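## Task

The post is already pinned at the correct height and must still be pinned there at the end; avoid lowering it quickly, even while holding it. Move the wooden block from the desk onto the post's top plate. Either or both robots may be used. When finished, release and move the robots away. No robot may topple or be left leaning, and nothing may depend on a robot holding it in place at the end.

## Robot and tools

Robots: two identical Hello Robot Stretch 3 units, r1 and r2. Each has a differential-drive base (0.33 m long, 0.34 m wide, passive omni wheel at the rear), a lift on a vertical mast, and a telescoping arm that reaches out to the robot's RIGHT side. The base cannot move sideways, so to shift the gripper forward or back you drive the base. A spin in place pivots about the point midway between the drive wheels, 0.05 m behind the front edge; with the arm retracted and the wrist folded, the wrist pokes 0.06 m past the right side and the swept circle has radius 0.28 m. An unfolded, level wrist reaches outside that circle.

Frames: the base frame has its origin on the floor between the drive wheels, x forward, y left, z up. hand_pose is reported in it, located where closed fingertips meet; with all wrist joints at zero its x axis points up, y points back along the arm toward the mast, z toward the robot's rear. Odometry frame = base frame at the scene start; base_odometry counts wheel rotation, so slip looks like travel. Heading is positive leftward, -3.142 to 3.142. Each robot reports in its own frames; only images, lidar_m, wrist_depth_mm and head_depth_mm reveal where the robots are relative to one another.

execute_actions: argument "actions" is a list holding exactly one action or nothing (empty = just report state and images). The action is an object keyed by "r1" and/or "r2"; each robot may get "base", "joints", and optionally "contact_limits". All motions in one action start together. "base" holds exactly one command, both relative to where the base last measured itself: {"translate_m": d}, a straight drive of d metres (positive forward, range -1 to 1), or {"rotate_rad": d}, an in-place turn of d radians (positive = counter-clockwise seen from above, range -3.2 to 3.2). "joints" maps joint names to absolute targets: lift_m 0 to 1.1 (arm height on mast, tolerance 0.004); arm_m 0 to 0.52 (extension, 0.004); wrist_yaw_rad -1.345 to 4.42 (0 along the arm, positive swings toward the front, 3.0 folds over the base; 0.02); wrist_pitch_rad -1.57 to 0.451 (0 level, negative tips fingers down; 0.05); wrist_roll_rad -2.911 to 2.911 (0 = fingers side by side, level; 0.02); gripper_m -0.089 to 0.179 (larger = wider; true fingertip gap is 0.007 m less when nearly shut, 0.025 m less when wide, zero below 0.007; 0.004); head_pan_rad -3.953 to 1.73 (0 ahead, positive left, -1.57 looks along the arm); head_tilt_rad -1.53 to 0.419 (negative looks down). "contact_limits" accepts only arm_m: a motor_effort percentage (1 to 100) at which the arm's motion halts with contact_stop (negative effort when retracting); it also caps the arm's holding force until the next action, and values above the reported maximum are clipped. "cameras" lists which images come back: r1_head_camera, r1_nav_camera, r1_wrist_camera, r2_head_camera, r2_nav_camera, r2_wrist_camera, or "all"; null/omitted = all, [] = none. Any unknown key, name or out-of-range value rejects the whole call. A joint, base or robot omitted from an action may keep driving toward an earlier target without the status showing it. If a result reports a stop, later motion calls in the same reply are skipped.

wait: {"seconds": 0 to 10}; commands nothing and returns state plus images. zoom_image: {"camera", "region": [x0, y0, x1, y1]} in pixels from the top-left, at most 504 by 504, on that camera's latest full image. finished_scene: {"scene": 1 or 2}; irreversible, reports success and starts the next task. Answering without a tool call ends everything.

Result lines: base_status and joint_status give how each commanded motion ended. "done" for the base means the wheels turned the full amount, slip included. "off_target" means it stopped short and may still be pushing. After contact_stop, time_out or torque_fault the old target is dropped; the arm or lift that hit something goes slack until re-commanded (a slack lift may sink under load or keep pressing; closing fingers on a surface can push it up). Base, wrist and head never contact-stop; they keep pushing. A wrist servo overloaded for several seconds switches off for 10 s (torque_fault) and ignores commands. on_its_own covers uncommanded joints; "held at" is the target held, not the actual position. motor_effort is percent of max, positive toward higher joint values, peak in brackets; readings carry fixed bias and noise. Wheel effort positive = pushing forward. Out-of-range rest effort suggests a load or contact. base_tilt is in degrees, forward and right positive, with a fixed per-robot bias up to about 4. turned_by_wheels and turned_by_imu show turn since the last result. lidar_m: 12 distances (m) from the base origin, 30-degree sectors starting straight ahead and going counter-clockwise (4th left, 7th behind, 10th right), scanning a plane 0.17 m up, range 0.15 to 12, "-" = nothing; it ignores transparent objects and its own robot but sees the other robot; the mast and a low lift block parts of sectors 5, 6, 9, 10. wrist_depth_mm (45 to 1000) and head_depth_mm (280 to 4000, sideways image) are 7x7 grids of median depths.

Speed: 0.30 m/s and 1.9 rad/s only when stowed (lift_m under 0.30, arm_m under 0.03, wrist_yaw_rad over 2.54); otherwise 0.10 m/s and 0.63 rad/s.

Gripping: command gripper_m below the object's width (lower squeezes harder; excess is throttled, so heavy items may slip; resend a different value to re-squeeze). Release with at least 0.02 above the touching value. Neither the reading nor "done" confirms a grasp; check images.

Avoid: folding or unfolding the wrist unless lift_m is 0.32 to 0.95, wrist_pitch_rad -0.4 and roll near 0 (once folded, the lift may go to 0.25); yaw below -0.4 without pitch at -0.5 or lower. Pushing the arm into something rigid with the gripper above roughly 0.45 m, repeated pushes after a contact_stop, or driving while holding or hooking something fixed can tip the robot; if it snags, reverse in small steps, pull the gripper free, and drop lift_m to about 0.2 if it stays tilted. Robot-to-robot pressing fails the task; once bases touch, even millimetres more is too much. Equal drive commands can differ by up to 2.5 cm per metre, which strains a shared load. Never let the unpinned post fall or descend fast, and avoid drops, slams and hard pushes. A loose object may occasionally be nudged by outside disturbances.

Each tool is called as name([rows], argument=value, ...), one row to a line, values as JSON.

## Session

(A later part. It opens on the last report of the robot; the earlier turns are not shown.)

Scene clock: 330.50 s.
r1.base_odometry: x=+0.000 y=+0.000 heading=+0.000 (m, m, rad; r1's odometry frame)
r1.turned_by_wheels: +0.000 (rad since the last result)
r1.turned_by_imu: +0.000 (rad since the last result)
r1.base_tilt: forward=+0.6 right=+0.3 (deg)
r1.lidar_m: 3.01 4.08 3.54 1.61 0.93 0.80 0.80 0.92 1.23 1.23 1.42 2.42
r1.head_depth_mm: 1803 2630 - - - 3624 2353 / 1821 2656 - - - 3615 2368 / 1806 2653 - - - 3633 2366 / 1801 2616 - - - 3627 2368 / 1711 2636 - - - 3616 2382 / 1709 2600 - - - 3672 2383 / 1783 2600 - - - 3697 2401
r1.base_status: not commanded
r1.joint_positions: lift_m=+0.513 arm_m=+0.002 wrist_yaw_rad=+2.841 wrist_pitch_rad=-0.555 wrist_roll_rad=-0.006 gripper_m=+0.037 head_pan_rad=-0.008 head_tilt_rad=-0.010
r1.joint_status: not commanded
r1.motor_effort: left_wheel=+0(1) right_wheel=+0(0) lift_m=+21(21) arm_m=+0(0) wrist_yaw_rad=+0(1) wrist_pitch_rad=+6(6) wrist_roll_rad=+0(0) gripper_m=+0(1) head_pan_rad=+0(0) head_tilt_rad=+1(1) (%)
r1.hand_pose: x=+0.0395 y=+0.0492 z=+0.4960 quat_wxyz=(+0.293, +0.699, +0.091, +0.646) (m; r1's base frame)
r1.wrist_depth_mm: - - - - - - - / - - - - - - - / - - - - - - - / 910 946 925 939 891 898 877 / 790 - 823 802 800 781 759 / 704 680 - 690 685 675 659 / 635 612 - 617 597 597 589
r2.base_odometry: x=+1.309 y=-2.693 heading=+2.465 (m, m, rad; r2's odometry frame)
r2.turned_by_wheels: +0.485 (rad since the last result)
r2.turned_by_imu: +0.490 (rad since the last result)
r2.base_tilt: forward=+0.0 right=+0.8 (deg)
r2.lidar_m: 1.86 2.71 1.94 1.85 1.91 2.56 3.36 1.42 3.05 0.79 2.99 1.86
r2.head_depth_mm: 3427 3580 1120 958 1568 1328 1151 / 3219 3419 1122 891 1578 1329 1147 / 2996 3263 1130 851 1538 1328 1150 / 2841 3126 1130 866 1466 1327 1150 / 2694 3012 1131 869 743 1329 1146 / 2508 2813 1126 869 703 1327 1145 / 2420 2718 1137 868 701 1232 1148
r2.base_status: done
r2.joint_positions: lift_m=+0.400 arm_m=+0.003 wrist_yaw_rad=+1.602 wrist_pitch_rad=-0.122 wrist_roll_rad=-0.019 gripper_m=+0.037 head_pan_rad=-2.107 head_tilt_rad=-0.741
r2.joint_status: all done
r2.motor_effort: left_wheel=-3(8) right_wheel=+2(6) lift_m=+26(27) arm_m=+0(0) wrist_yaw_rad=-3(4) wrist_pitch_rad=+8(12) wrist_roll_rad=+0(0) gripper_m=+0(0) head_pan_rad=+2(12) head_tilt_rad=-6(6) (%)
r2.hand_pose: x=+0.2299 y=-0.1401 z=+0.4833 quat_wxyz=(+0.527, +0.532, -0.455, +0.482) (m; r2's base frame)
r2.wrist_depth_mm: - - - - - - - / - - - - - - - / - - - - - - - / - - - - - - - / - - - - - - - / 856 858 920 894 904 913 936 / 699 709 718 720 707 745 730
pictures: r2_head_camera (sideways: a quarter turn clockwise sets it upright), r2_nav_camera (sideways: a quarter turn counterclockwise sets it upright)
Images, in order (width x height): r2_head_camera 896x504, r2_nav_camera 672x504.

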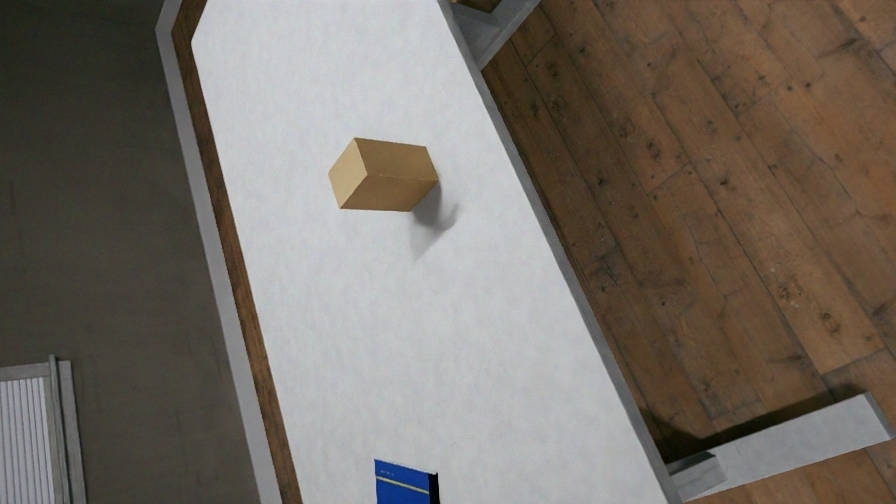

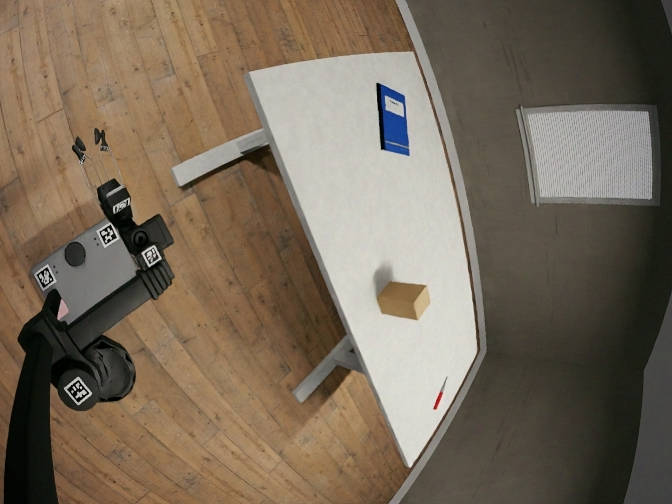

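execute_actions([
  {"r2": {"base": {"translate_m": -0.445}, "joints": {"lift_m": 0.69, "wrist_yaw_rad": 0.9, "wrist_pitch_rad": 0.0, "wrist_roll_rad": 0.0, "gripper_m": 0.14, "head_pan_rad": -1.57, "head_tilt_rad": -0.8}}},
], cameras=[])

execute_actions([
  {"r2": {"joints": {"wrist_yaw_rad": 0.0, "arm_m": 0.06}}},
], cameras=["r2_head_camera", "r2_wrist_camera"])

Scene clock: 378.53 s.
r1.base_odometry: x=+0.000 y=+0.000 heading=+0.000 (m, m, rad; r1's odometry frame)
r1.turned_by_wheels: +0.000 (rad since the last result)
r1.turned_by_imu: +0.000 (rad since the last result)
r1.base_tilt: forward=+0.6 right=+0.2 (deg)
r1.lidar_m: 3.02 4.11 3.55 1.61 0.93 0.80 0.80 0.92 1.22 1.23 1.42 2.43
r1.head_depth_mm: 1817 2667 - - - 3591 2356 / 1804 2658 - - - 3618 2376 / 1806 2622 - - - 3681 2369 / 1801 2623 - - - 3687 2371 / 1715 2589 - - - 3712 2369 / 1702 2599 - - - 3733 2381 / 1790 2579 - - - 3684 2412
r1.base_status: not commanded
r1.joint_positions: lift_m=+0.513 arm_m=+0.002 wrist_yaw_rad=+2.841 wrist_pitch_rad=-0.555 wrist_roll_rad=-0.006 gripper_m=+0.037 head_pan_rad=-0.008 head_tilt_rad=-0.010
r1.joint_status: not commanded
r1.motor_effort: left_wheel=-1(1) right_wheel=+0(0) lift_m=+21(21) arm_m=+0(0) wrist_yaw_rad=+1(0) wrist_pitch_rad=+6(6) wrist_roll_rad=+0(0) gripper_m=+0(0) head_pan_rad=+0(0) head_tilt_rad=+0(1) (%)
r1.hand_pose: x=+0.0395 y=+0.0492 z=+0.4960 quat_wxyz=(+0.293, +0.699, +0.091, +0.646) (m; r1's base frame)
r1.wrist_depth_mm: - - - - - - - / - - - - - - - / - - - - - - - / 868 967 948 917 913 904 891 / 808 - 836 787 799 769 754 / 707 687 - 675 689 664 680 / 625 629 - 603 593 595 600
r2.base_odometry: x=+1.656 y=-2.972 heading=+2.465 (m, m, rad; r2's odometry frame)
r2.turned_by_wheels: +0.000 (rad since the last result)
r2.turned_by_imu: -0.004 (rad since the last result)
r2.base_tilt: forward=+0.1 right=+0.8 (deg)
r2.lidar_m: 2.29 2.69 1.92 1.84 1.89 2.54 2.92 3.00 1.08 2.92 0.92 4.00
r2.head_depth_mm: 2470 2715 1033 814 726 1285 - / 2470 2771 1036 812 725 1288 - / 2473 2759 1034 770 727 1297 - / 2481 2746 1038 770 727 1297 - / 2466 2728 1037 818 728 1343 1090 / 2444 2739 1040 819 730 1301 1116 / 2454 2754 1022 822 730 1289 1133
r2.base_status: done
r2.joint_positions: lift_m=+0.690 arm_m=+0.003 wrist_yaw_rad=+0.902 wrist_pitch_rad=-0.023 wrist_roll_rad=-0.008 gripper_m=+0.140 head_pan_rad=-1.577 head_tilt_rad=-0.790
r2.joint_status: all done
r2.motor_effort: left_wheel=-3(8) right_wheel=+2(3) lift_m=+26(26) arm_m=+0(0) wrist_yaw_rad=-3(4) wrist_pitch_rad=+8(7) wrist_roll_rad=+4(5) gripper_m=+0(86) head_pan_rad=+2(24) head_tilt_rad=-7(14) (%)
r2.hand_pose: x=+0.1792 y=-0.3065 z=+0.7986 quat_wxyz=(+0.643, +0.314, -0.630, +0.302) (m; r2's base frame)
r2.wrist_depth_mm: - - - - - - - / - - - - - - - / - - - - - - - / - - - - 765 790 - / - - - 455 412 440 433 / - - - - 323 - 292 / - - - - - 254 222
pictures: none
No camera images: the call's "cameras" was empty. Leave "cameras" out to get every camera's image.

Scene clock: 380.10 s.
r1.base_odometry: x=+0.000 y=+0.000 heading=+0.000 (m, m, rad; r1's odometry frame)
r1.turned_by_wheels: +0.000 (rad since the last result)
r1.turned_by_imu: +0.000 (rad since the last result)
r1.base_tilt: forward=+0.7 right=+0.2 (deg)
r1.lidar_m: 3.03 4.14 3.54 1.61 0.93 0.80 0.80 0.92 1.22 1.23 1.42 2.42
r1.head_depth_mm: 1810 2624 - - - 3568 2366 / 1831 2636 - - - 3635 2339 / 1816 2660 - - - 3621 2361 / 1809 2648 - - - 3658 2383 / 1713 2607 - - - 3717 2372 / 1709 2609 - - - 3671 2384 / 1775 2582 - - - 3697 2379
r1.base_status: not commanded
r1.joint_positions: lift_m=+0.513 arm_m=+0.002 wrist_yaw_rad=+2.841 wrist_pitch_rad=-0.555 wrist_roll_rad=-0.006 gripper_m=+0.037 head_pan_rad=-0.008 head_tilt_rad=-0.010
r1.joint_status: not commanded
r1.motor_effort: left_wheel=-1(0) right_wheel=+0(0) lift_m=+21(21) arm_m=+0(0) wrist_yaw_rad=+0(0) wrist_pitch_rad=+5(6) wrist_roll_rad=+0(0) gripper_m=+0(0) head_pan_rad=+0(0) head_tilt_rad=+1(1) (%)
r1.hand_pose: x=+0.0395 y=+0.0492 z=+0.4960 quat_wxyz=(+0.293, +0.699, +0.091, +0.646) (m; r1's base frame)
r1.wrist_depth_mm: - - - - - - - / - - - - - - - / - - - - - - - / 925 997 938 926 906 915 922 / 798 - 824 796 802 774 762 / 694 711 - 689 670 667 668 / 615 627 - 620 588 598 595
r2.base_odometry: x=+1.656 y=-2.972 heading=+2.465 (m, m, rad; r2's odometry frame)
r2.turned_by_wheels: +0.000 (rad since the last result)
r2.turned_by_imu: +0.000 (rad since the last result)
r2.base_tilt: forward=+0.0 right=+0.7 (deg)
r2.lidar_m: 2.29 2.69 1.93 1.84 1.90 2.55 2.92 3.01 1.08 2.93 0.93 4.03
r2.head_depth_mm: 2493 2748 1030 816 726 1322 - / 2462 2764 1032 814 727 1353 - / 2479 2742 1032 770 718 - 1093 / 2482 2747 1032 770 728 1270 1109 / 2461 2726 1037 815 1075 1297 1133 / 2447 2764 1038 819 731 1299 1132 / 2480 2766 1027 820 732 1289 1131
r2.base_status: not commanded
r2.joint_positions: lift_m=+0.690 arm_m=+0.060 wrist_yaw_rad=+0.002 wrist_pitch_rad=-0.023 wrist_roll_rad=-0.008 gripper_m=+0.140 head_pan_rad=-1.577 head_tilt_rad=-0.790
r2.joint_status: all done
r2.motor_effort: left_wheel=-3(2) right_wheel=+2(2) lift_m=+27(26) arm_m=+2(2) wrist_yaw_rad=-3(2) wrist_pitch_rad=+8(8) wrist_roll_rad=+4(4) gripper_m=+0(0) head_pan_rad=+2(2) head_tilt_rad=-6(7) (%)
r2.hand_pose: x=-0.0209 y=-0.4602 z=+0.7986 quat_wxyz=(+0.710, +0.009, -0.704, -0.007) (m; r2's base frame)
r2.wrist_depth_mm: - - - - - - - / - - - - - - - / - - - - - - - / 655 641 706 280 772 828 864 / 379 404 396 292 412 446 436 / 268 - 273 278 283 - 294 / 216 203 210 212 214 207 223
pictures: r2_head_camera (sideways: a quarter turn clockwise sets it upright), r2_wrist_camera
Images, in order (width x height): r2_head_camera 896x504, r2_wrist_camera 644x364.

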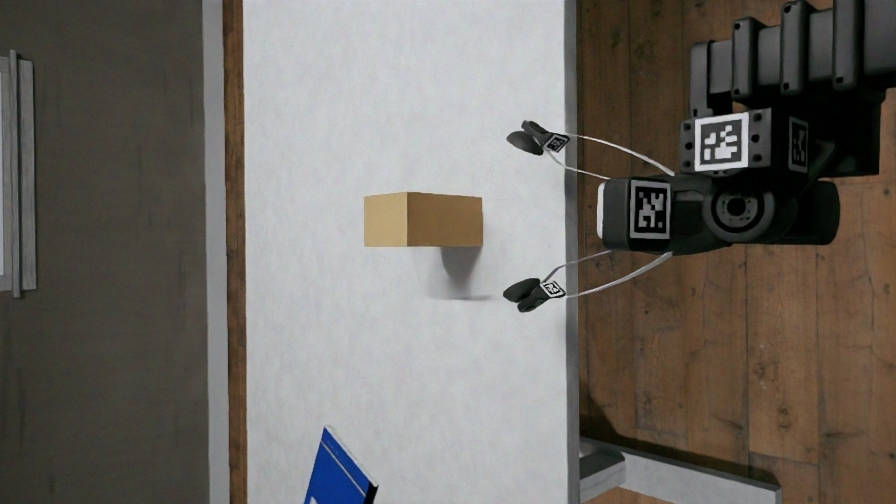

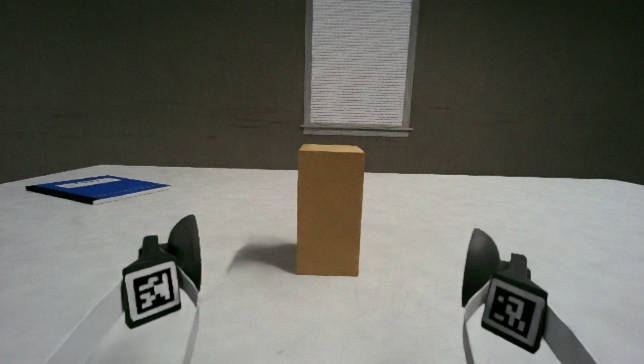

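execute_actions([
  {"r2": {"joints": {"arm_m": 0.205}}},
], cameras=["r2_head_camera", "r2_wrist_camera"])

execute_actions([
  {"r2": {"joints": {"gripper_m": 0.03}}},
], cameras=["r2_head_camera", "r2_wrist_camera"])

Scene clock: 401.40 s.
r1.base_odometry: x=+0.000 y=+0.000 heading=+0.000 (m, m, rad; r1's odometry frame)
r1.turned_by_wheels: +0.000 (rad since the last result)
r1.turned_by_imu: +0.000 (rad since the last result)
r1.base_tilt: forward=+0.6 right=+0.2 (deg)
r1.lidar_m: 3.01 4.11 3.55 1.61 0.93 0.80 0.80 0.92 1.23 1.22 1.42 2.42
r1.head_depth_mm: 1813 2646 - - - 3569 2355 / 1807 2667 - - - 3609 2385 / 1814 2615 - - - 3635 2371 / 1808 2637 - - - 3680 2387 / 1711 2620 - - - 3741 2385 / 1714 2626 - - - 3668 2402 / 1771 2599 - - - 3686 2375
r1.base_status: not commanded
r1.joint_positions: lift_m=+0.513 arm_m=+0.002 wrist_yaw_rad=+2.841 wrist_pitch_rad=-0.555 wrist_roll_rad=-0.006 gripper_m=+0.037 head_pan_rad=-0.008 head_tilt_rad=-0.010
r1.joint_status: not commanded
r1.motor_effort: left_wheel=+0(0) right_wheel=+0(0) lift_m=+21(21) arm_m=+0(0) wrist_yaw_rad=+1(0) wrist_pitch_rad=+6(6) wrist_roll_rad=+0(0) gripper_m=+0(0) head_pan_rad=+0(0) head_tilt_rad=+1(0) (%)
r1.hand_pose: x=+0.0395 y=+0.0492 z=+0.4960 quat_wxyz=(+0.293, +0.699, +0.091, +0.646) (m; r1's base frame)
r1.wrist_depth_mm: - - - - - - - / - - - - - - - / - - - - - - - / 905 930 956 912 924 902 901 / 793 - 826 789 801 766 757 / 714 686 - 692 677 662 679 / 625 619 - 602 611 593 592
r2.base_odometry: x=+1.656 y=-2.972 heading=+2.465 (m, m, rad; r2's odometry frame)
r2.turned_by_wheels: +0.000 (rad since the last result)
r2.turned_by_imu: -0.001 (rad since the last result)
r2.base_tilt: forward=+0.0 right=+0.8 (deg)
r2.lidar_m: 2.29 2.68 1.92 1.84 1.90 2.54 2.92 3.00 1.08 2.92 0.93 4.04
r2.head_depth_mm: 2507 2753 1028 812 725 1305 - / 2493 2776 1030 814 - 1254 1108 / 2470 2760 1032 791 - 1296 1133 / 2479 2781 1034 771 727 1296 1133 / 2484 2783 1038 816 729 1296 1134 / 2486 2768 1038 819 731 1301 1133 / 2478 2758 1024 818 733 1289 1130
r2.base_status: not commanded
r2.joint_positions: lift_m=+0.690 arm_m=+0.205 wrist_yaw_rad=+0.001 wrist_pitch_rad=-0.023 wrist_roll_rad=-0.008 gripper_m=+0.140 head_pan_rad=-1.577 head_tilt_rad=-0.790
r2.joint_status: all done
r2.motor_effort: left_wheel=-3(3) right_wheel=+2(2) lift_m=+26(26) arm_m=+2(3) wrist_yaw_rad=-1(3) wrist_pitch_rad=+8(8) wrist_roll_rad=+4(4) gripper_m=+0(0) head_pan_rad=+2(2) head_tilt_rad=-6(7) (%)
r2.hand_pose: x=-0.0212 y=-0.6052 z=+0.7986 quat_wxyz=(+0.710, +0.009, -0.704, -0.008) (m; r2's base frame)
r2.wrist_depth_mm: - - - - - - - / - - - - - - - / - - - - - - - / 653 674 706 135 - - - / 379 402 396 138 380 444 429 / 267 - 257 142 264 - 292 / 214 202 208 148 204 206 222
pictures: r2_head_camera (sideways: a quarter turn clockwise sets it upright), r2_wrist_camera
Images, in order (width x height): r2_head_camera 896x504, r2_wrist_camera 644x364.

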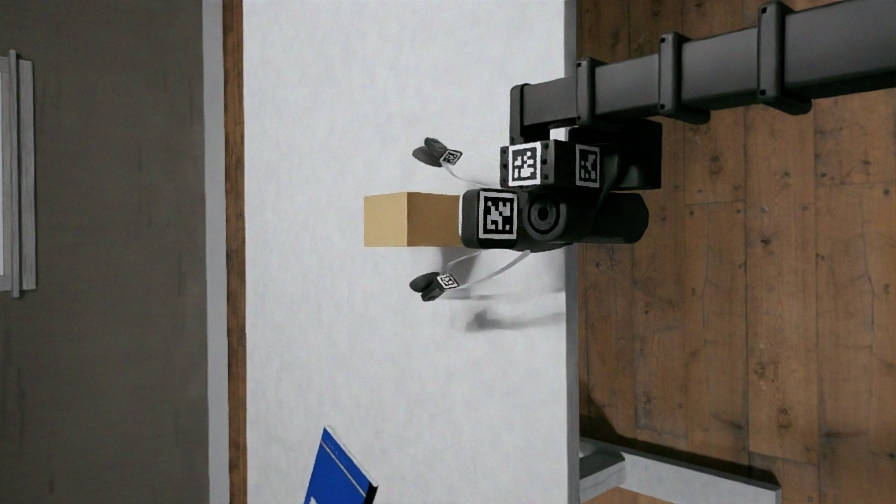

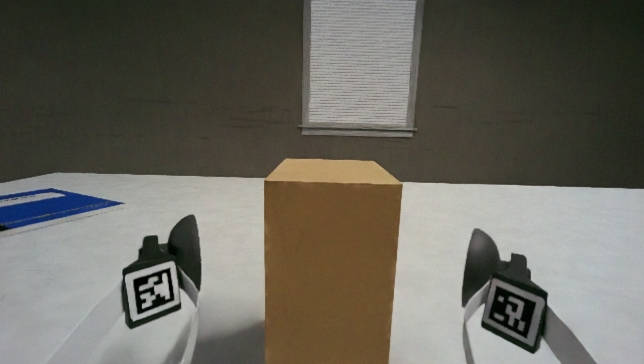

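Scene clock: 403.00 s.
r1.base_odometry: x=+0.000 y=+0.000 heading=+0.000 (m, m, rad; r1's odometry frame)
r1.turned_by_wheels: +0.000 (rad since the last result)
r1.turned_by_imu: +0.000 (rad since the last result)
r1.base_tilt: forward=+0.6 right=+0.3 (deg)
r1.lidar_m: 3.02 4.11 3.55 1.61 0.93 0.80 0.80 0.92 1.23 1.23 1.42 2.42
r1.head_depth_mm: 1808 2659 - - - 3591 2353 / 1817 2630 - - - 3660 2333 / 1807 2617 - - - 3639 2350 / 1803 2607 - - - 3613 2404 / 1713 2591 - - - 3644 2371 / 1715 2581 - - - 3684 2396 / 1798 2585 - - - 3711 2382
r1.base_status: not commanded
r1.joint_positions: lift_m=+0.513 arm_m=+0.002 wrist_yaw_rad=+2.841 wrist_pitch_rad=-0.555 wrist_roll_rad=-0.006 gripper_m=+0.037 head_pan_rad=-0.008 head_tilt_rad=-0.010
r1.joint_status: not commanded
r1.motor_effort: left_wheel=+0(0) right_wheel=+0(0) lift_m=+21(21) arm_m=+0(0) wrist_yaw_rad=-1(0) wrist_pitch_rad=+6(6) wrist_roll_rad=+0(0) gripper_m=+0(0) head_pan_rad=+0(0) head_tilt_rad=+1(1) (%)
r1.hand_pose: x=+0.0395 y=+0.0492 z=+0.4960 quat_wxyz=(+0.293, +0.699, +0.091, +0.646) (m; r1's base frame)
r1.wrist_depth_mm: - - - - - - - / - - - - - - - / - - - - - - - / 891 953 958 934 917 922 886 / 809 - 814 774 800 772 773 / 715 681 - 698 675 654 663 / 628 623 - 599 605 596 597
r2.base_odometry: x=+1.656 y=-2.972 heading=+2.465 (m, m, rad; r2's odometry frame)
r2.turned_by_wheels: +0.000 (rad since the last result)
r2.turned_by_imu: +0.000 (rad since the last result)
r2.base_tilt: forward=+0.0 right=+0.8 (deg)
r2.lidar_m: 2.29 2.69 1.92 1.84 1.90 2.53 2.91 3.01 1.08 2.92 0.93 4.02
r2.head_depth_mm: 2494 2757 1033 812 725 1302 - / 2482 2774 1034 816 - 1256 1109 / 2474 2727 1035 792 - 1293 1128 / 2465 2726 1038 768 728 1297 1131 / 2475 2752 1040 819 728 1290 1130 / 2479 2744 1036 818 729 1296 1137 / 2478 2768 1027 819 730 1297 1135
r2.base_status: not commanded
r2.joint_positions: lift_m=+0.690 arm_m=+0.205 wrist_yaw_rad=+0.001 wrist_pitch_rad=-0.023 wrist_roll_rad=-0.008 gripper_m=+0.031 head_pan_rad=-1.577 head_tilt_rad=-0.790
r2.joint_status: all done
r2.motor_effort: left_wheel=-3(3) right_wheel=+2(2) lift_m=+26(26) arm_m=+2(2) wrist_yaw_rad=-2(2) wrist_pitch_rad=+8(8) wrist_roll_rad=+4(4) gripper_m=-15(92) head_pan_rad=+2(2) head_tilt_rad=-7(6) (%)
r2.hand_pose: x=-0.0212 y=-0.6053 z=+0.7986 quat_wxyz=(+0.710, +0.009, -0.704, -0.008) (m; r2's base frame)
r2.wrist_depth_mm: - - - - - - - / - - - - - - - / - - - - - - - / 668 670 685 133 - - - / 380 386 385 134 242 422 433 / 268 269 250 138 138 288 293 / 205 207 208 143 204 217 219
pictures: r2_head_camera (sideways: a quarter turn clockwise sets it upright), r2_wrist_camera
Images, in order (width x height): r2_head_camera 896x504, r2_wrist_camera 644x364.

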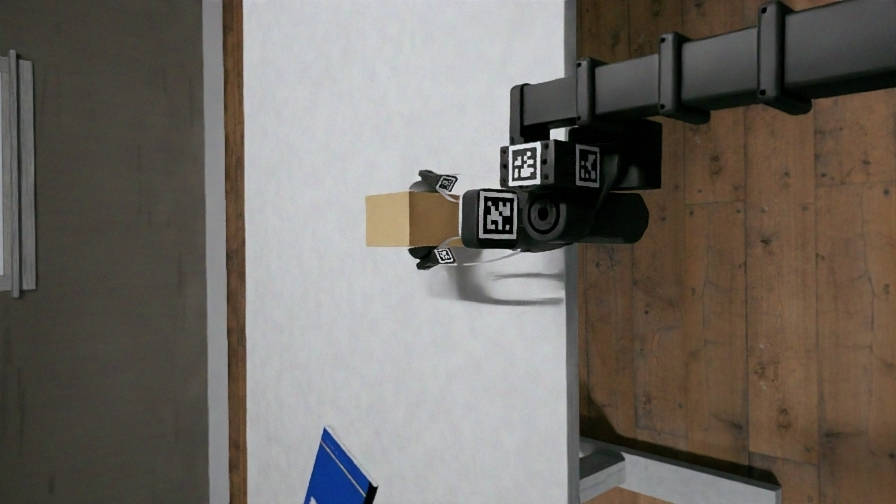

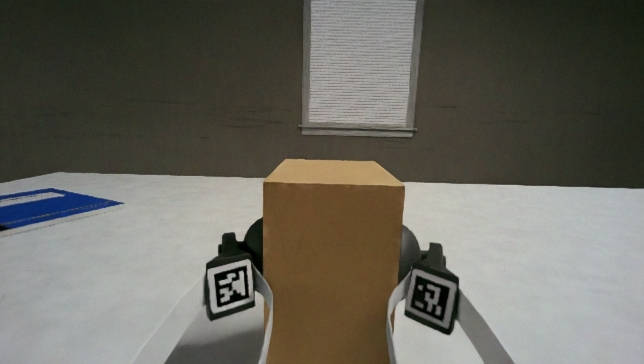

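execute_actions([
  {"r2": {"joints": {"lift_m": 0.72, "gripper_m": 0.022}}},
], cameras=["r2_head_camera", "r2_wrist_camera"])

execute_actions([
  {"r2": {"base": {"translate_m": 0.15}, "joints": {"arm_m": 0.0, "wrist_yaw_rad": 1.5, "head_pan_rad": -0.8, "head_tilt_rad": -0.9}}},
], cameras=["r2_head_camera", "r2_wrist_camera"])

Scene clock: 467.33 s.
r1.base_odometry: x=+0.000 y=+0.000 heading=+0.000 (m, m, rad; r1's odometry frame)
r1.turned_by_wheels: +0.000 (rad since the last result)
r1.turned_by_imu: +0.000 (rad since the last result)
r1.base_tilt: forward=+0.6 right=+0.2 (deg)
r1.lidar_m: 3.02 4.11 3.54 1.61 0.92 0.80 0.80 0.92 1.23 1.23 1.42 2.43
r1.head_depth_mm: 1811 2644 - - - 3591 2357 / 1810 2651 - - - 3620 2374 / 1804 2623 - - - 3648 2363 / 1795 2624 - - - 3669 2379 / 1720 2632 - - - 3680 2375 / 1716 2588 - - - 3643 2377 / 1784 2597 - - - 3680 2416
r1.base_status: not commanded
r1.joint_positions: lift_m=+0.513 arm_m=+0.002 wrist_yaw_rad=+2.841 wrist_pitch_rad=-0.555 wrist_roll_rad=-0.006 gripper_m=+0.037 head_pan_rad=-0.008 head_tilt_rad=-0.010
r1.joint_status: not commanded
r1.motor_effort: left_wheel=+1(1) right_wheel=+0(0) lift_m=+21(22) arm_m=+0(0) wrist_yaw_rad=+0(0) wrist_pitch_rad=+6(6) wrist_roll_rad=+0(0) gripper_m=+0(0) head_pan_rad=+0(0) head_tilt_rad=+1(1) (%)
r1.hand_pose: x=+0.0395 y=+0.0492 z=+0.4960 quat_wxyz=(+0.293, +0.699, +0.091, +0.646) (m; r1's base frame)
r1.wrist_depth_mm: - - - - - - - / - - - - - - - / - - - - - - - / 885 966 925 912 909 887 890 / 824 - 819 796 795 763 786 / 716 673 - 684 686 672 653 / 623 613 - 595 599 606 584
r2.base_odometry: x=+1.656 y=-2.972 heading=+2.465 (m, m, rad; r2's odometry frame)
r2.turned_by_wheels: +0.000 (rad since the last result)
r2.turned_by_imu: -0.001 (rad since the last result)
r2.base_tilt: forward=+0.0 right=+0.7 (deg)
r2.lidar_m: 2.29 2.69 1.92 1.84 1.89 2.54 2.92 3.01 1.08 2.93 0.92 4.03
r2.head_depth_mm: 2490 2777 1030 811 725 - - / 2479 2789 1032 835 - 1275 1126 / 2461 2739 1035 814 - 1300 1132 / 2443 2736 1036 791 730 1291 1130 / 2477 2736 1038 816 727 1299 1132 / 2473 2714 1038 816 728 1299 1131 / 2460 2743 1027 819 731 1292 1131
r2.base_status: not commanded
r2.joint_positions: lift_m=+0.720 arm_m=+0.205 wrist_yaw_rad=+0.001 wrist_pitch_rad=-0.044 wrist_roll_rad=-0.008 gripper_m=+0.023 head_pan_rad=-1.577 head_tilt_rad=-0.790
r2.joint_status: all done
r2.motor_effort: left_wheel=-3(3) right_wheel=+2(2) lift_m=+28(28) arm_m=+2(2) wrist_yaw_rad=-2(2) wrist_pitch_rad=+16(16) wrist_roll_rad=+4(4) gripper_m=-17(61) head_pan_rad=+2(2) head_tilt_rad=-7(7) (%)
r2.hand_pose: x=-0.0212 y=-0.6046 z=+0.8231 quat_wxyz=(+0.710, +0.016, -0.704, -0.015) (m; r2's base frame)
r2.wrist_depth_mm: - - - - - - - / - - - - - - - / - - - - - - - / - 717 756 145 - - - / 408 431 440 141 439 474 481 / 301 308 - 136 137 324 332 / 237 239 240 131 236 250 253
pictures: r2_head_camera (sideways: a quarter turn clockwise sets it upright), r2_wrist_camera
Images, in order (width x height): r2_head_camera 896x504, r2_wrist_camera 644x364.

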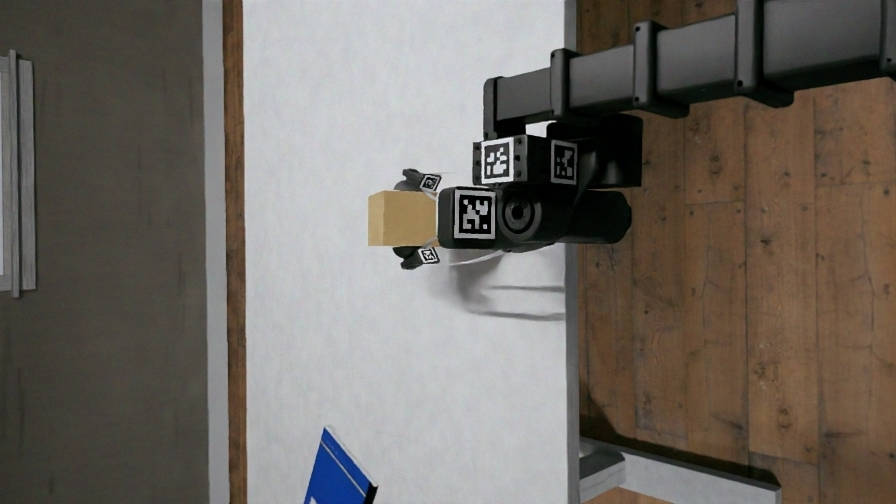

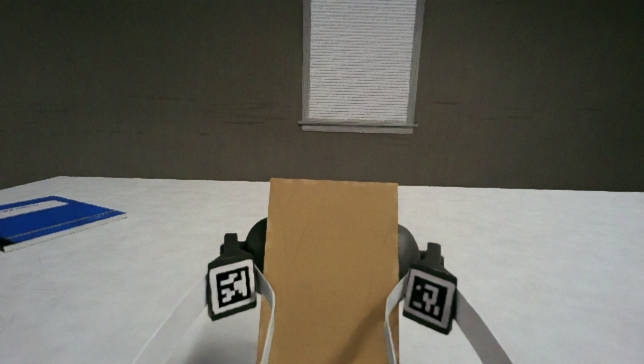

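Scene clock: 470.20 s.
r1.base_odometry: x=+0.000 y=+0.000 heading=+0.000 (m, m, rad; r1's odometry frame)
r1.turned_by_wheels: +0.000 (rad since the last result)
r1.turned_by_imu: +0.000 (rad since the last result)
r1.base_tilt: forward=+0.6 right=+0.2 (deg)
r1.lidar_m: 3.01 4.13 3.54 1.60 0.93 0.80 0.80 0.93 1.23 1.23 1.42 2.43
r1.head_depth_mm: 1801 2652 - - - 3608 2350 / 1806 2630 - - - 3648 2360 / 1806 2638 - - - 3608 2384 / 1805 2606 - - - 3687 2358 / 1713 2622 - - - 3667 2383 / 1713 2604 - - - 3686 2403 / 1783 2606 - - - 3709 2386
r1.base_status: not commanded
r1.joint_positions: lift_m=+0.513 arm_m=+0.002 wrist_yaw_rad=+2.841 wrist_pitch_rad=-0.555 wrist_roll_rad=-0.006 gripper_m=+0.037 head_pan_rad=-0.008 head_tilt_rad=-0.010
r1.joint_status: not commanded
r1.motor_effort: left_wheel=+0(0) right_wheel=+0(0) lift_m=+21(21) arm_m=+0(0) wrist_yaw_rad=+1(0) wrist_pitch_rad=+6(6) wrist_roll_rad=+0(0) gripper_m=+0(0) head_pan_rad=+0(0) head_tilt_rad=+1(0) (%)
r1.hand_pose: x=+0.0395 y=+0.0492 z=+0.4960 quat_wxyz=(+0.293, +0.699, +0.091, +0.646) (m; r1's base frame)
r1.wrist_depth_mm: - - - - - - - / - - - - - - - / - - - - - - - / 903 968 942 923 909 900 908 / 807 - 810 785 796 753 751 / 723 681 - 687 683 663 645 / 627 614 - 607 606 586 604
r2.base_odometry: x=+1.539 y=-2.878 heading=+2.465 (m, m, rad; r2's odometry frame)
r2.turned_by_wheels: +0.000 (rad since the last result)
r2.turned_by_imu: -0.001 (rad since the last result)
r2.base_tilt: forward=+0.0 right=+0.8 (deg)
r2.lidar_m: 2.14 2.70 1.93 1.84 1.90 2.54 3.05 1.18 1.22 2.92 0.86 4.03
r2.head_depth_mm: 2704 2508 887 734 1360 1238 1139 / 2900 2529 888 751 1381 1265 - / 3123 2566 889 794 1423 1282 1076 / 3276 2546 2017 1634 1424 1182 1102 / 3487 2542 2017 1676 493 1206 1108 / 3436 2549 2025 1673 1437 1243 1103 / 3485 2554 2026 1680 1428 1247 1111
r2.base_status: done
r2.joint_positions: lift_m=+0.720 arm_m=+0.003 wrist_yaw_rad=+1.499 wrist_pitch_rad=-0.047 wrist_roll_rad=-0.007 gripper_m=+0.023 head_pan_rad=-0.807 head_tilt_rad=-0.889
r2.joint_status: all done
joint sent to its limit — the command would take r2.arm_m past its lower limit, so that joint was sent only as far as its limit.
r2.motor_effort: left_wheel=-3(4) right_wheel=+2(7) lift_m=+28(28) arm_m=-3(6) wrist_yaw_rad=+0(5) wrist_pitch_rad=+17(16) wrist_roll_rad=+4(4) gripper_m=-17(18) head_pan_rad=+2(29) head_tilt_rad=-7(19) (%)
r2.hand_pose: x=+0.2328 y=-0.1666 z=+0.8223 quat_wxyz=(+0.531, +0.492, -0.504, +0.471) (m; r2's base frame)
r2.wrist_depth_mm: - - - - - - - / - - - - - - - / - - - - - - - / - - - - - - - / - - - 143 - - - / - - - 135 137 - 348 / - - - 128 - - -
pictures: r2_head_camera (sideways: a quarter turn clockwise sets it upright), r2_wrist_camera
Images, in order (width x height): r2_head_camera 896x504, r2_wrist_camera 644x364.

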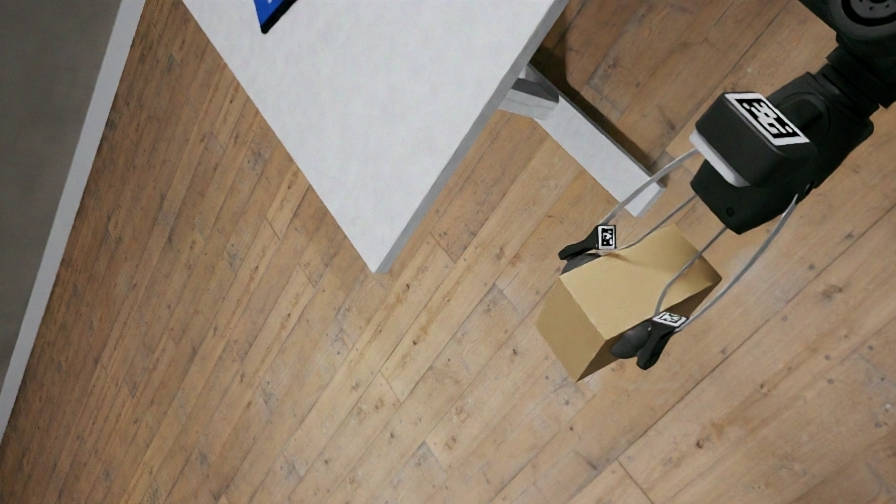

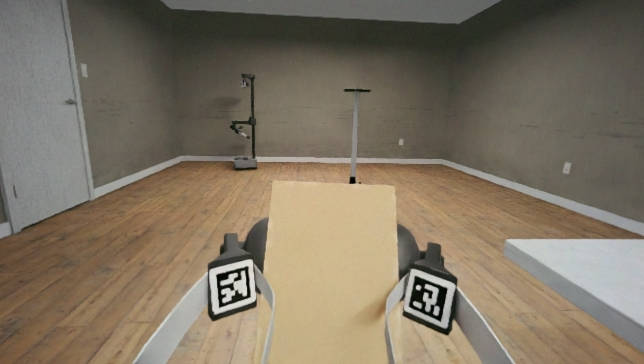

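execute_actions([
  {"r2": {"base": {"translate_m": 1.0}, "joints": {"lift_m": 0.29, "wrist_yaw_rad": 2.62, "head_pan_rad": -0.4, "head_tilt_rad": -0.35}}},
], cameras=["r2_head_camera", "r2_nav_camera", "r2_wrist_camera"])

Scene clock: 531.47 s.
r1.base_odometry: x=+0.000 y=+0.000 heading=+0.000 (m, m, rad; r1's odometry frame)
r1.turned_by_wheels: +0.000 (rad since the last result)
r1.turned_by_imu: -0.001 (rad since the last result)
r1.base_tilt: forward=+0.6 right=+0.2 (deg)
r1.lidar_m: 3.00 4.10 3.54 1.60 0.93 0.80 0.80 0.93 1.23 1.23 1.42 2.42
r1.head_depth_mm: 1808 2630 - - - 3614 2360 / 1810 2613 - - - 3630 2353 / 1798 2640 - - - 3667 2376 / 1798 2634 - - - 3626 2394 / 1725 2632 - - - 3719 2388 / 1721 2610 - - - 3677 2375 / 1775 2595 - - - 3693 2400
r1.base_status: not commanded
r1.joint_positions: lift_m=+0.513 arm_m=+0.002 wrist_yaw_rad=+2.841 wrist_pitch_rad=-0.555 wrist_roll_rad=-0.006 gripper_m=+0.037 head_pan_rad=-0.008 head_tilt_rad=-0.010
r1.joint_status: not commanded
r1.motor_effort: left_wheel=+0(1) right_wheel=+0(0) lift_m=+21(21) arm_m=+0(0) wrist_yaw_rad=+0(0) wrist_pitch_rad=+6(6) wrist_roll_rad=+0(0) gripper_m=+0(0) head_pan_rad=+0(0) head_tilt_rad=+1(2) (%)
r1.hand_pose: x=+0.0395 y=+0.0492 z=+0.4960 quat_wxyz=(+0.293, +0.699, +0.091, +0.646) (m; r1's base frame)
r1.wrist_depth_mm: - - - - - - - / - - - - - - - / - - - - - - - / 886 964 935 938 904 899 888 / 805 - 821 792 798 770 761 / 688 680 - 688 683 675 664 / 636 610 - 608 604 599 603
r2.base_odometry: x=+0.759 y=-2.251 heading=+2.464 (m, m, rad; r2's odometry frame)
r2.turned_by_wheels: +0.000 (rad since the last result)
r2.turned_by_imu: +0.000 (rad since the last result)
r2.base_tilt: forward=+0.1 right=+0.7 (deg)
r2.lidar_m: 3.92 2.70 1.96 1.87 1.93 2.60 4.06 2.03 1.00 2.89 2.97 1.19
r2.head_depth_mm: 3582 3770 3876 3754 2491 1827 1454 / - - - - 2535 1831 1443 / - - - - 2501 1832 1451 / - - - 3188 2263 1639 1425 / - - - - 2475 1816 1442 / - - - - 2490 1812 1449 / 3804 - - - 2495 1820 1441
r2.base_status: done
r2.joint_positions: lift_m=+0.290 arm_m=+0.003 wrist_yaw_rad=+2.619 wrist_pitch_rad=-0.049 wrist_roll_rad=-0.007 gripper_m=+0.023 head_pan_rad=-0.407 head_tilt_rad=-0.359
r2.joint_status: all done
r2.motor_effort: left_wheel=-3(8) right_wheel=+2(7) lift_m=+19(26) arm_m=-2(3) wrist_yaw_rad=+1(5) wrist_pitch_rad=+17(17) wrist_roll_rad=+4(4) gripper_m=-17(17) head_pan_rad=+2(21) head_tilt_rad=+4(41) (%)
r2.hand_pose: x=+0.1058 y=+0.0725 z=+0.3923 quat_wxyz=(+0.200, +0.685, -0.165, +0.681) (m; r2's base frame)
r2.wrist_depth_mm: - - - - - - - / - - - - - - - / - - - - - - - / - - - - - - - / - - - 143 - - - / 820 806 - 135 137 837 853 / 629 628 624 128 613 659 662
pictures: r2_head_camera (sideways: a quarter turn clockwise sets it upright), r2_nav_camera (sideways: a quarter turn counterclockwise sets it upright), r2_wrist_camera
Images, in order (width x height): r2_head_camera 896x504, r2_nav_camera 672x504, r2_wrist_camera 644x364.

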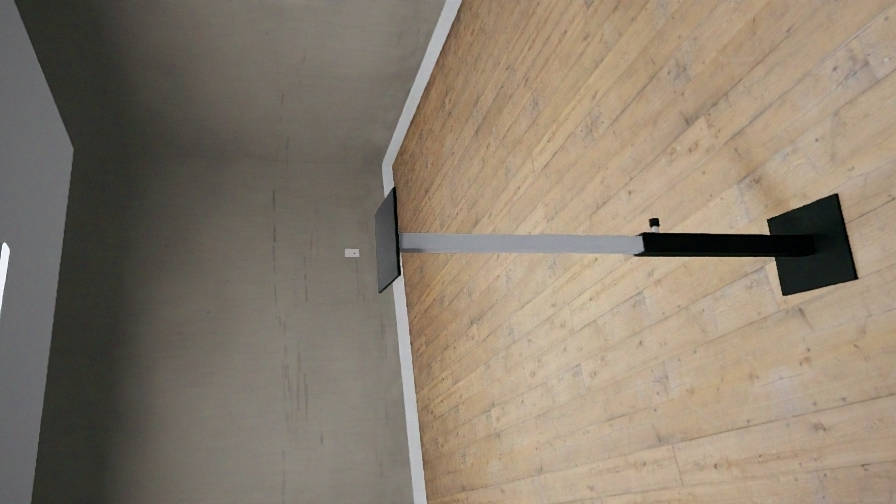

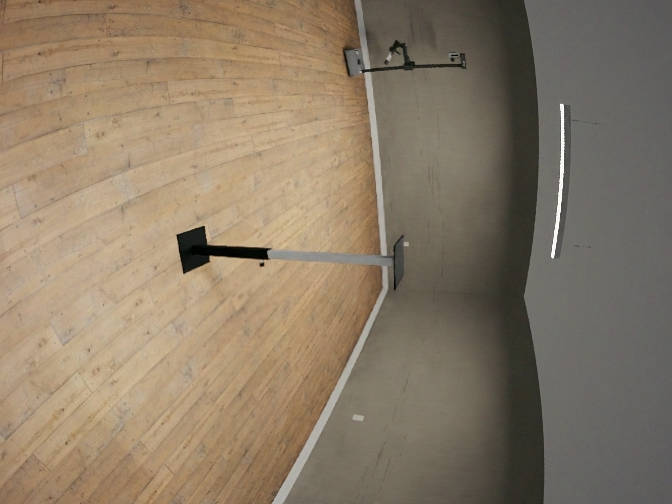

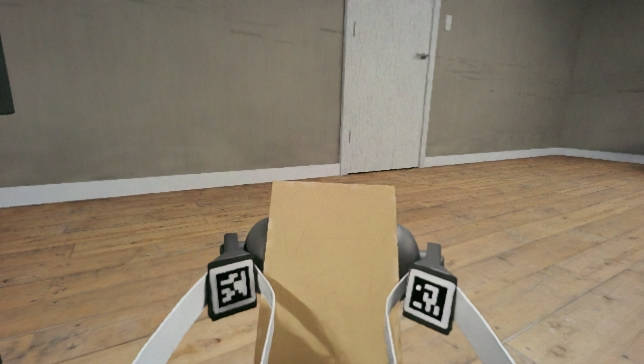

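execute_actions([
  {"r2": {"base": {"translate_m": 0.5}, "joints": {"head_pan_rad": -0.68, "head_tilt_rad": -0.6}}},
], cameras=["r2_head_camera", "r2_wrist_camera"])

Scene clock: 593.87 s.
r1.base_odometry: x=+0.000 y=+0.000 heading=+0.000 (m, m, rad; r1's odometry frame)
r1.turned_by_wheels: +0.000 (rad since the last result)
r1.turned_by_imu: +0.000 (rad since the last result)
r1.base_tilt: forward=+0.7 right=+0.2 (deg)
r1.lidar_m: 3.02 4.10 3.55 1.60 0.93 0.80 0.80 0.93 1.23 1.22 1.42 2.43
r1.head_depth_mm: 1815 2644 - - - 3612 2340 / 1801 2655 - - - 3636 2344 / 1804 2614 - - - 3245 2367 / 1812 2633 - - - 3640 2394 / 1712 2627 - - - 3641 2371 / 1711 2622 - - - 3693 2397 / 1774 2572 - - - 3697 2379
r1.base_status: not commanded
r1.joint_positions: lift_m=+0.513 arm_m=+0.002 wrist_yaw_rad=+2.841 wrist_pitch_rad=-0.555 wrist_roll_rad=-0.006 gripper_m=+0.037 head_pan_rad=-0.008 head_tilt_rad=-0.010
r1.joint_status: not commanded
r1.motor_effort: left_wheel=+0(1) right_wheel=+0(1) lift_m=+21(21) arm_m=+0(0) wrist_yaw_rad=+0(1) wrist_pitch_rad=+6(6) wrist_roll_rad=+0(0) gripper_m=+0(0) head_pan_rad=+0(0) head_tilt_rad=+1(1) (%)
r1.hand_pose: x=+0.0395 y=+0.0492 z=+0.4960 quat_wxyz=(+0.293, +0.699, +0.091, +0.646) (m; r1's base frame)
r1.wrist_depth_mm: - - - - - - - / - - - - - - - / - - - - - - - / 896 974 919 926 903 878 873 / 821 - 820 797 787 775 766 / 701 682 - 685 688 664 658 / 633 615 - 606 605 601 594
r2.base_odometry: x=+0.370 y=-1.938 heading=+2.464 (m, m, rad; r2's odometry frame)
r2.turned_by_wheels: +0.000 (rad since the last result)
r2.turned_by_imu: +0.000 (rad since the last result)
r2.base_tilt: forward=+0.0 right=+0.8 (deg)
r2.lidar_m: 3.43 2.74 1.98 1.89 1.95 2.61 4.56 1.37 3.02 2.88 2.97 0.75
r2.head_depth_mm: 2793 2964 3130 2372 1810 1462 1236 / 3064 3312 3377 2374 1821 1461 1224 / 3400 3612 3284 2387 1820 1459 1227 / 3776 - 783 2190 1694 1390 1215 / - - 3228 2376 1814 1462 1233 / 3849 - 3496 2394 1814 1471 1225 / 3585 - 3475 2392 1816 1467 1230
r2.base_status: done
r2.joint_positions: lift_m=+0.290 arm_m=+0.003 wrist_yaw_rad=+2.619 wrist_pitch_rad=-0.049 wrist_roll_rad=-0.007 gripper_m=+0.023 head_pan_rad=-0.673 head_tilt_rad=-0.593
r2.joint_status: all done
r2.motor_effort: left_wheel=-3(9) right_wheel=+2(7) lift_m=+19(19) arm_m=-3(3) wrist_yaw_rad=+0(0) wrist_pitch_rad=+17(17) wrist_roll_rad=+4(4) gripper_m=-18(18) head_pan_rad=-2(18) head_tilt_rad=-5(29) (%)
r2.hand_pose: x=+0.1058 y=+0.0725 z=+0.3923 quat_wxyz=(+0.200, +0.685, -0.165, +0.681) (m; r2's base frame)
r2.wrist_depth_mm: - - - - - - - / - - - - - - - / - - - - - - - / - - - - - - - / - - - 143 - - - / 786 802 - 135 137 850 853 / 615 621 621 128 603 654 666
pictures: r2_head_camera (sideways: a quarter turn clockwise sets it upright), r2_wrist_camera
Images, in order (width x height): r2_head_camera 896x504, r2_wrist_camera 644x364.

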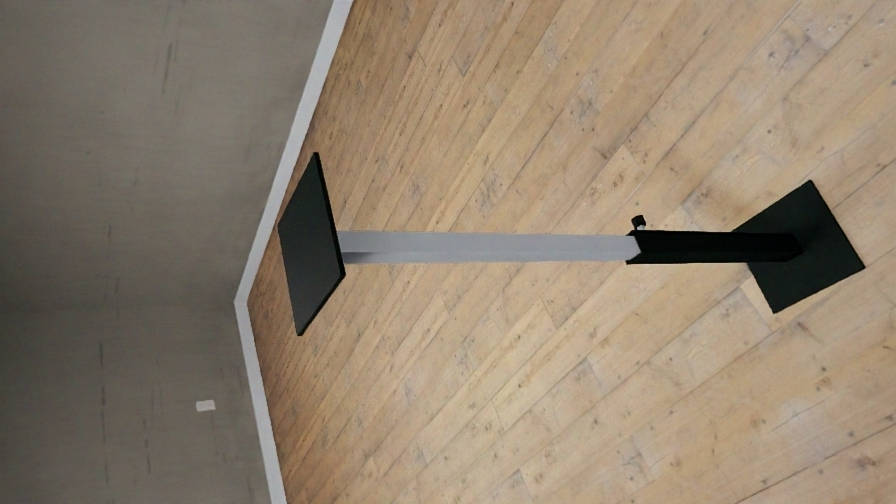

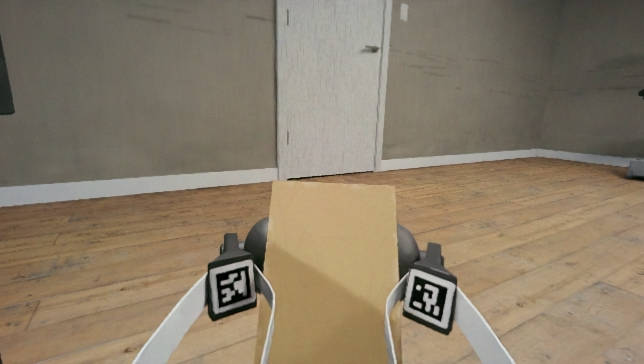

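execute_actions([
  {"r2": {"base": {"translate_m": 0.62}, "joints": {"lift_m": 1.055, "wrist_yaw_rad": 1.2, "head_pan_rad": -1.45, "head_tilt_rad": -0.6}}},
], cameras=["r2_head_camera", "r2_nav_camera", "r2_wrist_camera"])

Scene clock: 687.17 s.
r1.base_odometry: x=+0.000 y=+0.000 heading=+0.000 (m, m, rad; r1's odometry frame)
r1.turned_by_wheels: +0.000 (rad since the last result)
r1.turned_by_imu: -0.001 (rad since the last result)
r1.base_tilt: forward=+0.6 right=+0.3 (deg)
r1.lidar_m: 2.82 4.13 3.53 1.60 0.93 0.80 0.80 0.93 1.23 1.23 1.42 2.42
r1.head_depth_mm: 1827 2656 - - - 3596 2356 / 1809 2632 - - - 3614 2359 / 1796 2620 - - - 3415 2379 / 1802 2600 - - - 3699 2396 / 1716 2616 - - - 3702 2381 / 1708 2589 - - - 3681 2406 / 1782 2587 - - - 3663 2395
r1.base_status: not commanded
r1.joint_positions: lift_m=+0.513 arm_m=+0.002 wrist_yaw_rad=+2.841 wrist_pitch_rad=-0.555 wrist_roll_rad=-0.006 gripper_m=+0.037 head_pan_rad=-0.008 head_tilt_rad=-0.010
r1.joint_status: not commanded
r1.motor_effort: left_wheel=+0(0) right_wheel=+0(0) lift_m=+21(21) arm_m=+0(0) wrist_yaw_rad=+0(0) wrist_pitch_rad=+6(5) wrist_roll_rad=+0(0) gripper_m=+0(0) head_pan_rad=+0(0) head_tilt_rad=+1(1) (%)
r1.hand_pose: x=+0.0395 y=+0.0492 z=+0.4960 quat_wxyz=(+0.293, +0.699, +0.091, +0.646) (m; r1's base frame)
r1.wrist_depth_mm: - - - - - - - / - - - - - - - / - - - - - - - / 901 953 914 925 875 889 918 / 805 - 806 788 806 775 774 / 708 684 - 682 701 675 676 / 623 623 - 603 603 605 591
r2.base_odometry: x=-0.113 y=-1.550 heading=+2.464 (m, m, rad; r2's odometry frame)
r2.turned_by_wheels: +0.000 (rad since the last result)
r2.turned_by_imu: -0.002 (rad since the last result)
r2.base_tilt: forward=+0.1 right=+0.7 (deg)
r2.lidar_m: 2.83 2.77 1.97 1.88 1.96 2.64 5.15 1.91 2.99 0.46 2.96 3.72
r2.head_depth_mm: 2300 2534 - - - - 1201 / 2323 2538 2802 - - - 1213 / 2346 2596 2886 504 531 - 1149 / 2396 2637 2906 516 - - 1230 / 2414 2625 - - - - 1228 / 2450 2707 - - - 1388 1228 / 2458 2710 - - - 1468 1230
r2.base_status: done
r2.joint_positions: lift_m=+1.055 arm_m=+0.003 wrist_yaw_rad=+1.202 wrist_pitch_rad=-0.049 wrist_roll_rad=-0.007 gripper_m=+0.023 head_pan_rad=-1.443 head_tilt_rad=-0.593
r2.joint_status: all done
r2.motor_effort: left_wheel=-3(6) right_wheel=+3(6) lift_m=+28(28) arm_m=-3(3) wrist_yaw_rad=-2(6) wrist_pitch_rad=+17(17) wrist_roll_rad=+4(4) gripper_m=-18(18) head_pan_rad=-3(28) head_tilt_rad=-4(5) (%)
r2.hand_pose: x=+0.2162 y=-0.2402 z=+1.1568 quat_wxyz=(+0.595, +0.413, -0.571, +0.387) (m; r2's base frame)
r2.wrist_depth_mm: - - - - - - - / - - - - - - - / - - - - - - - / - - - - - - - / - - - 143 - - - / - - - 135 137 - - / - - - 128 - - -
pictures: r2_head_camera (sideways: a quarter turn clockwise sets it upright), r2_nav_camera (sideways: a quarter turn counterclockwise sets it upright), r2_wrist_camera
Images, in order (width x height): r2_head_camera 896x504, r2_nav_camera 672x504, r2_wrist_camera 644x364.

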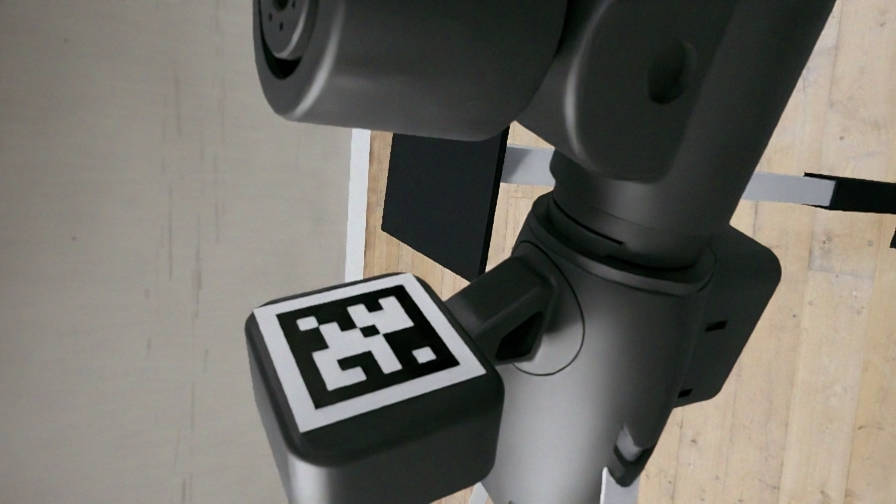

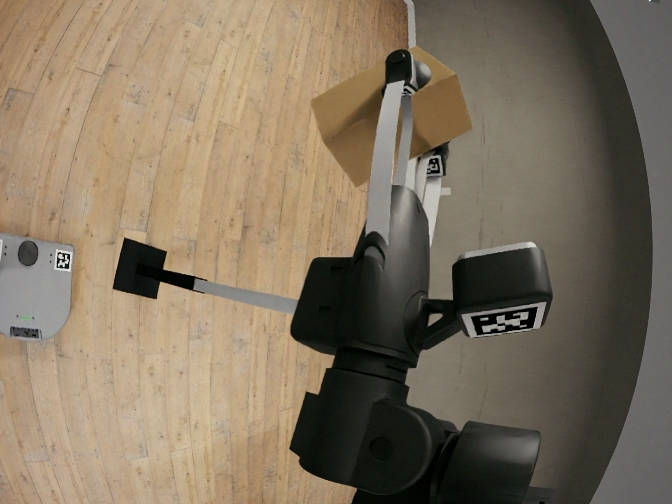

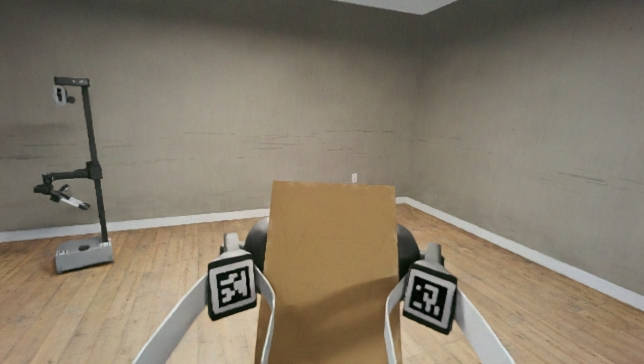

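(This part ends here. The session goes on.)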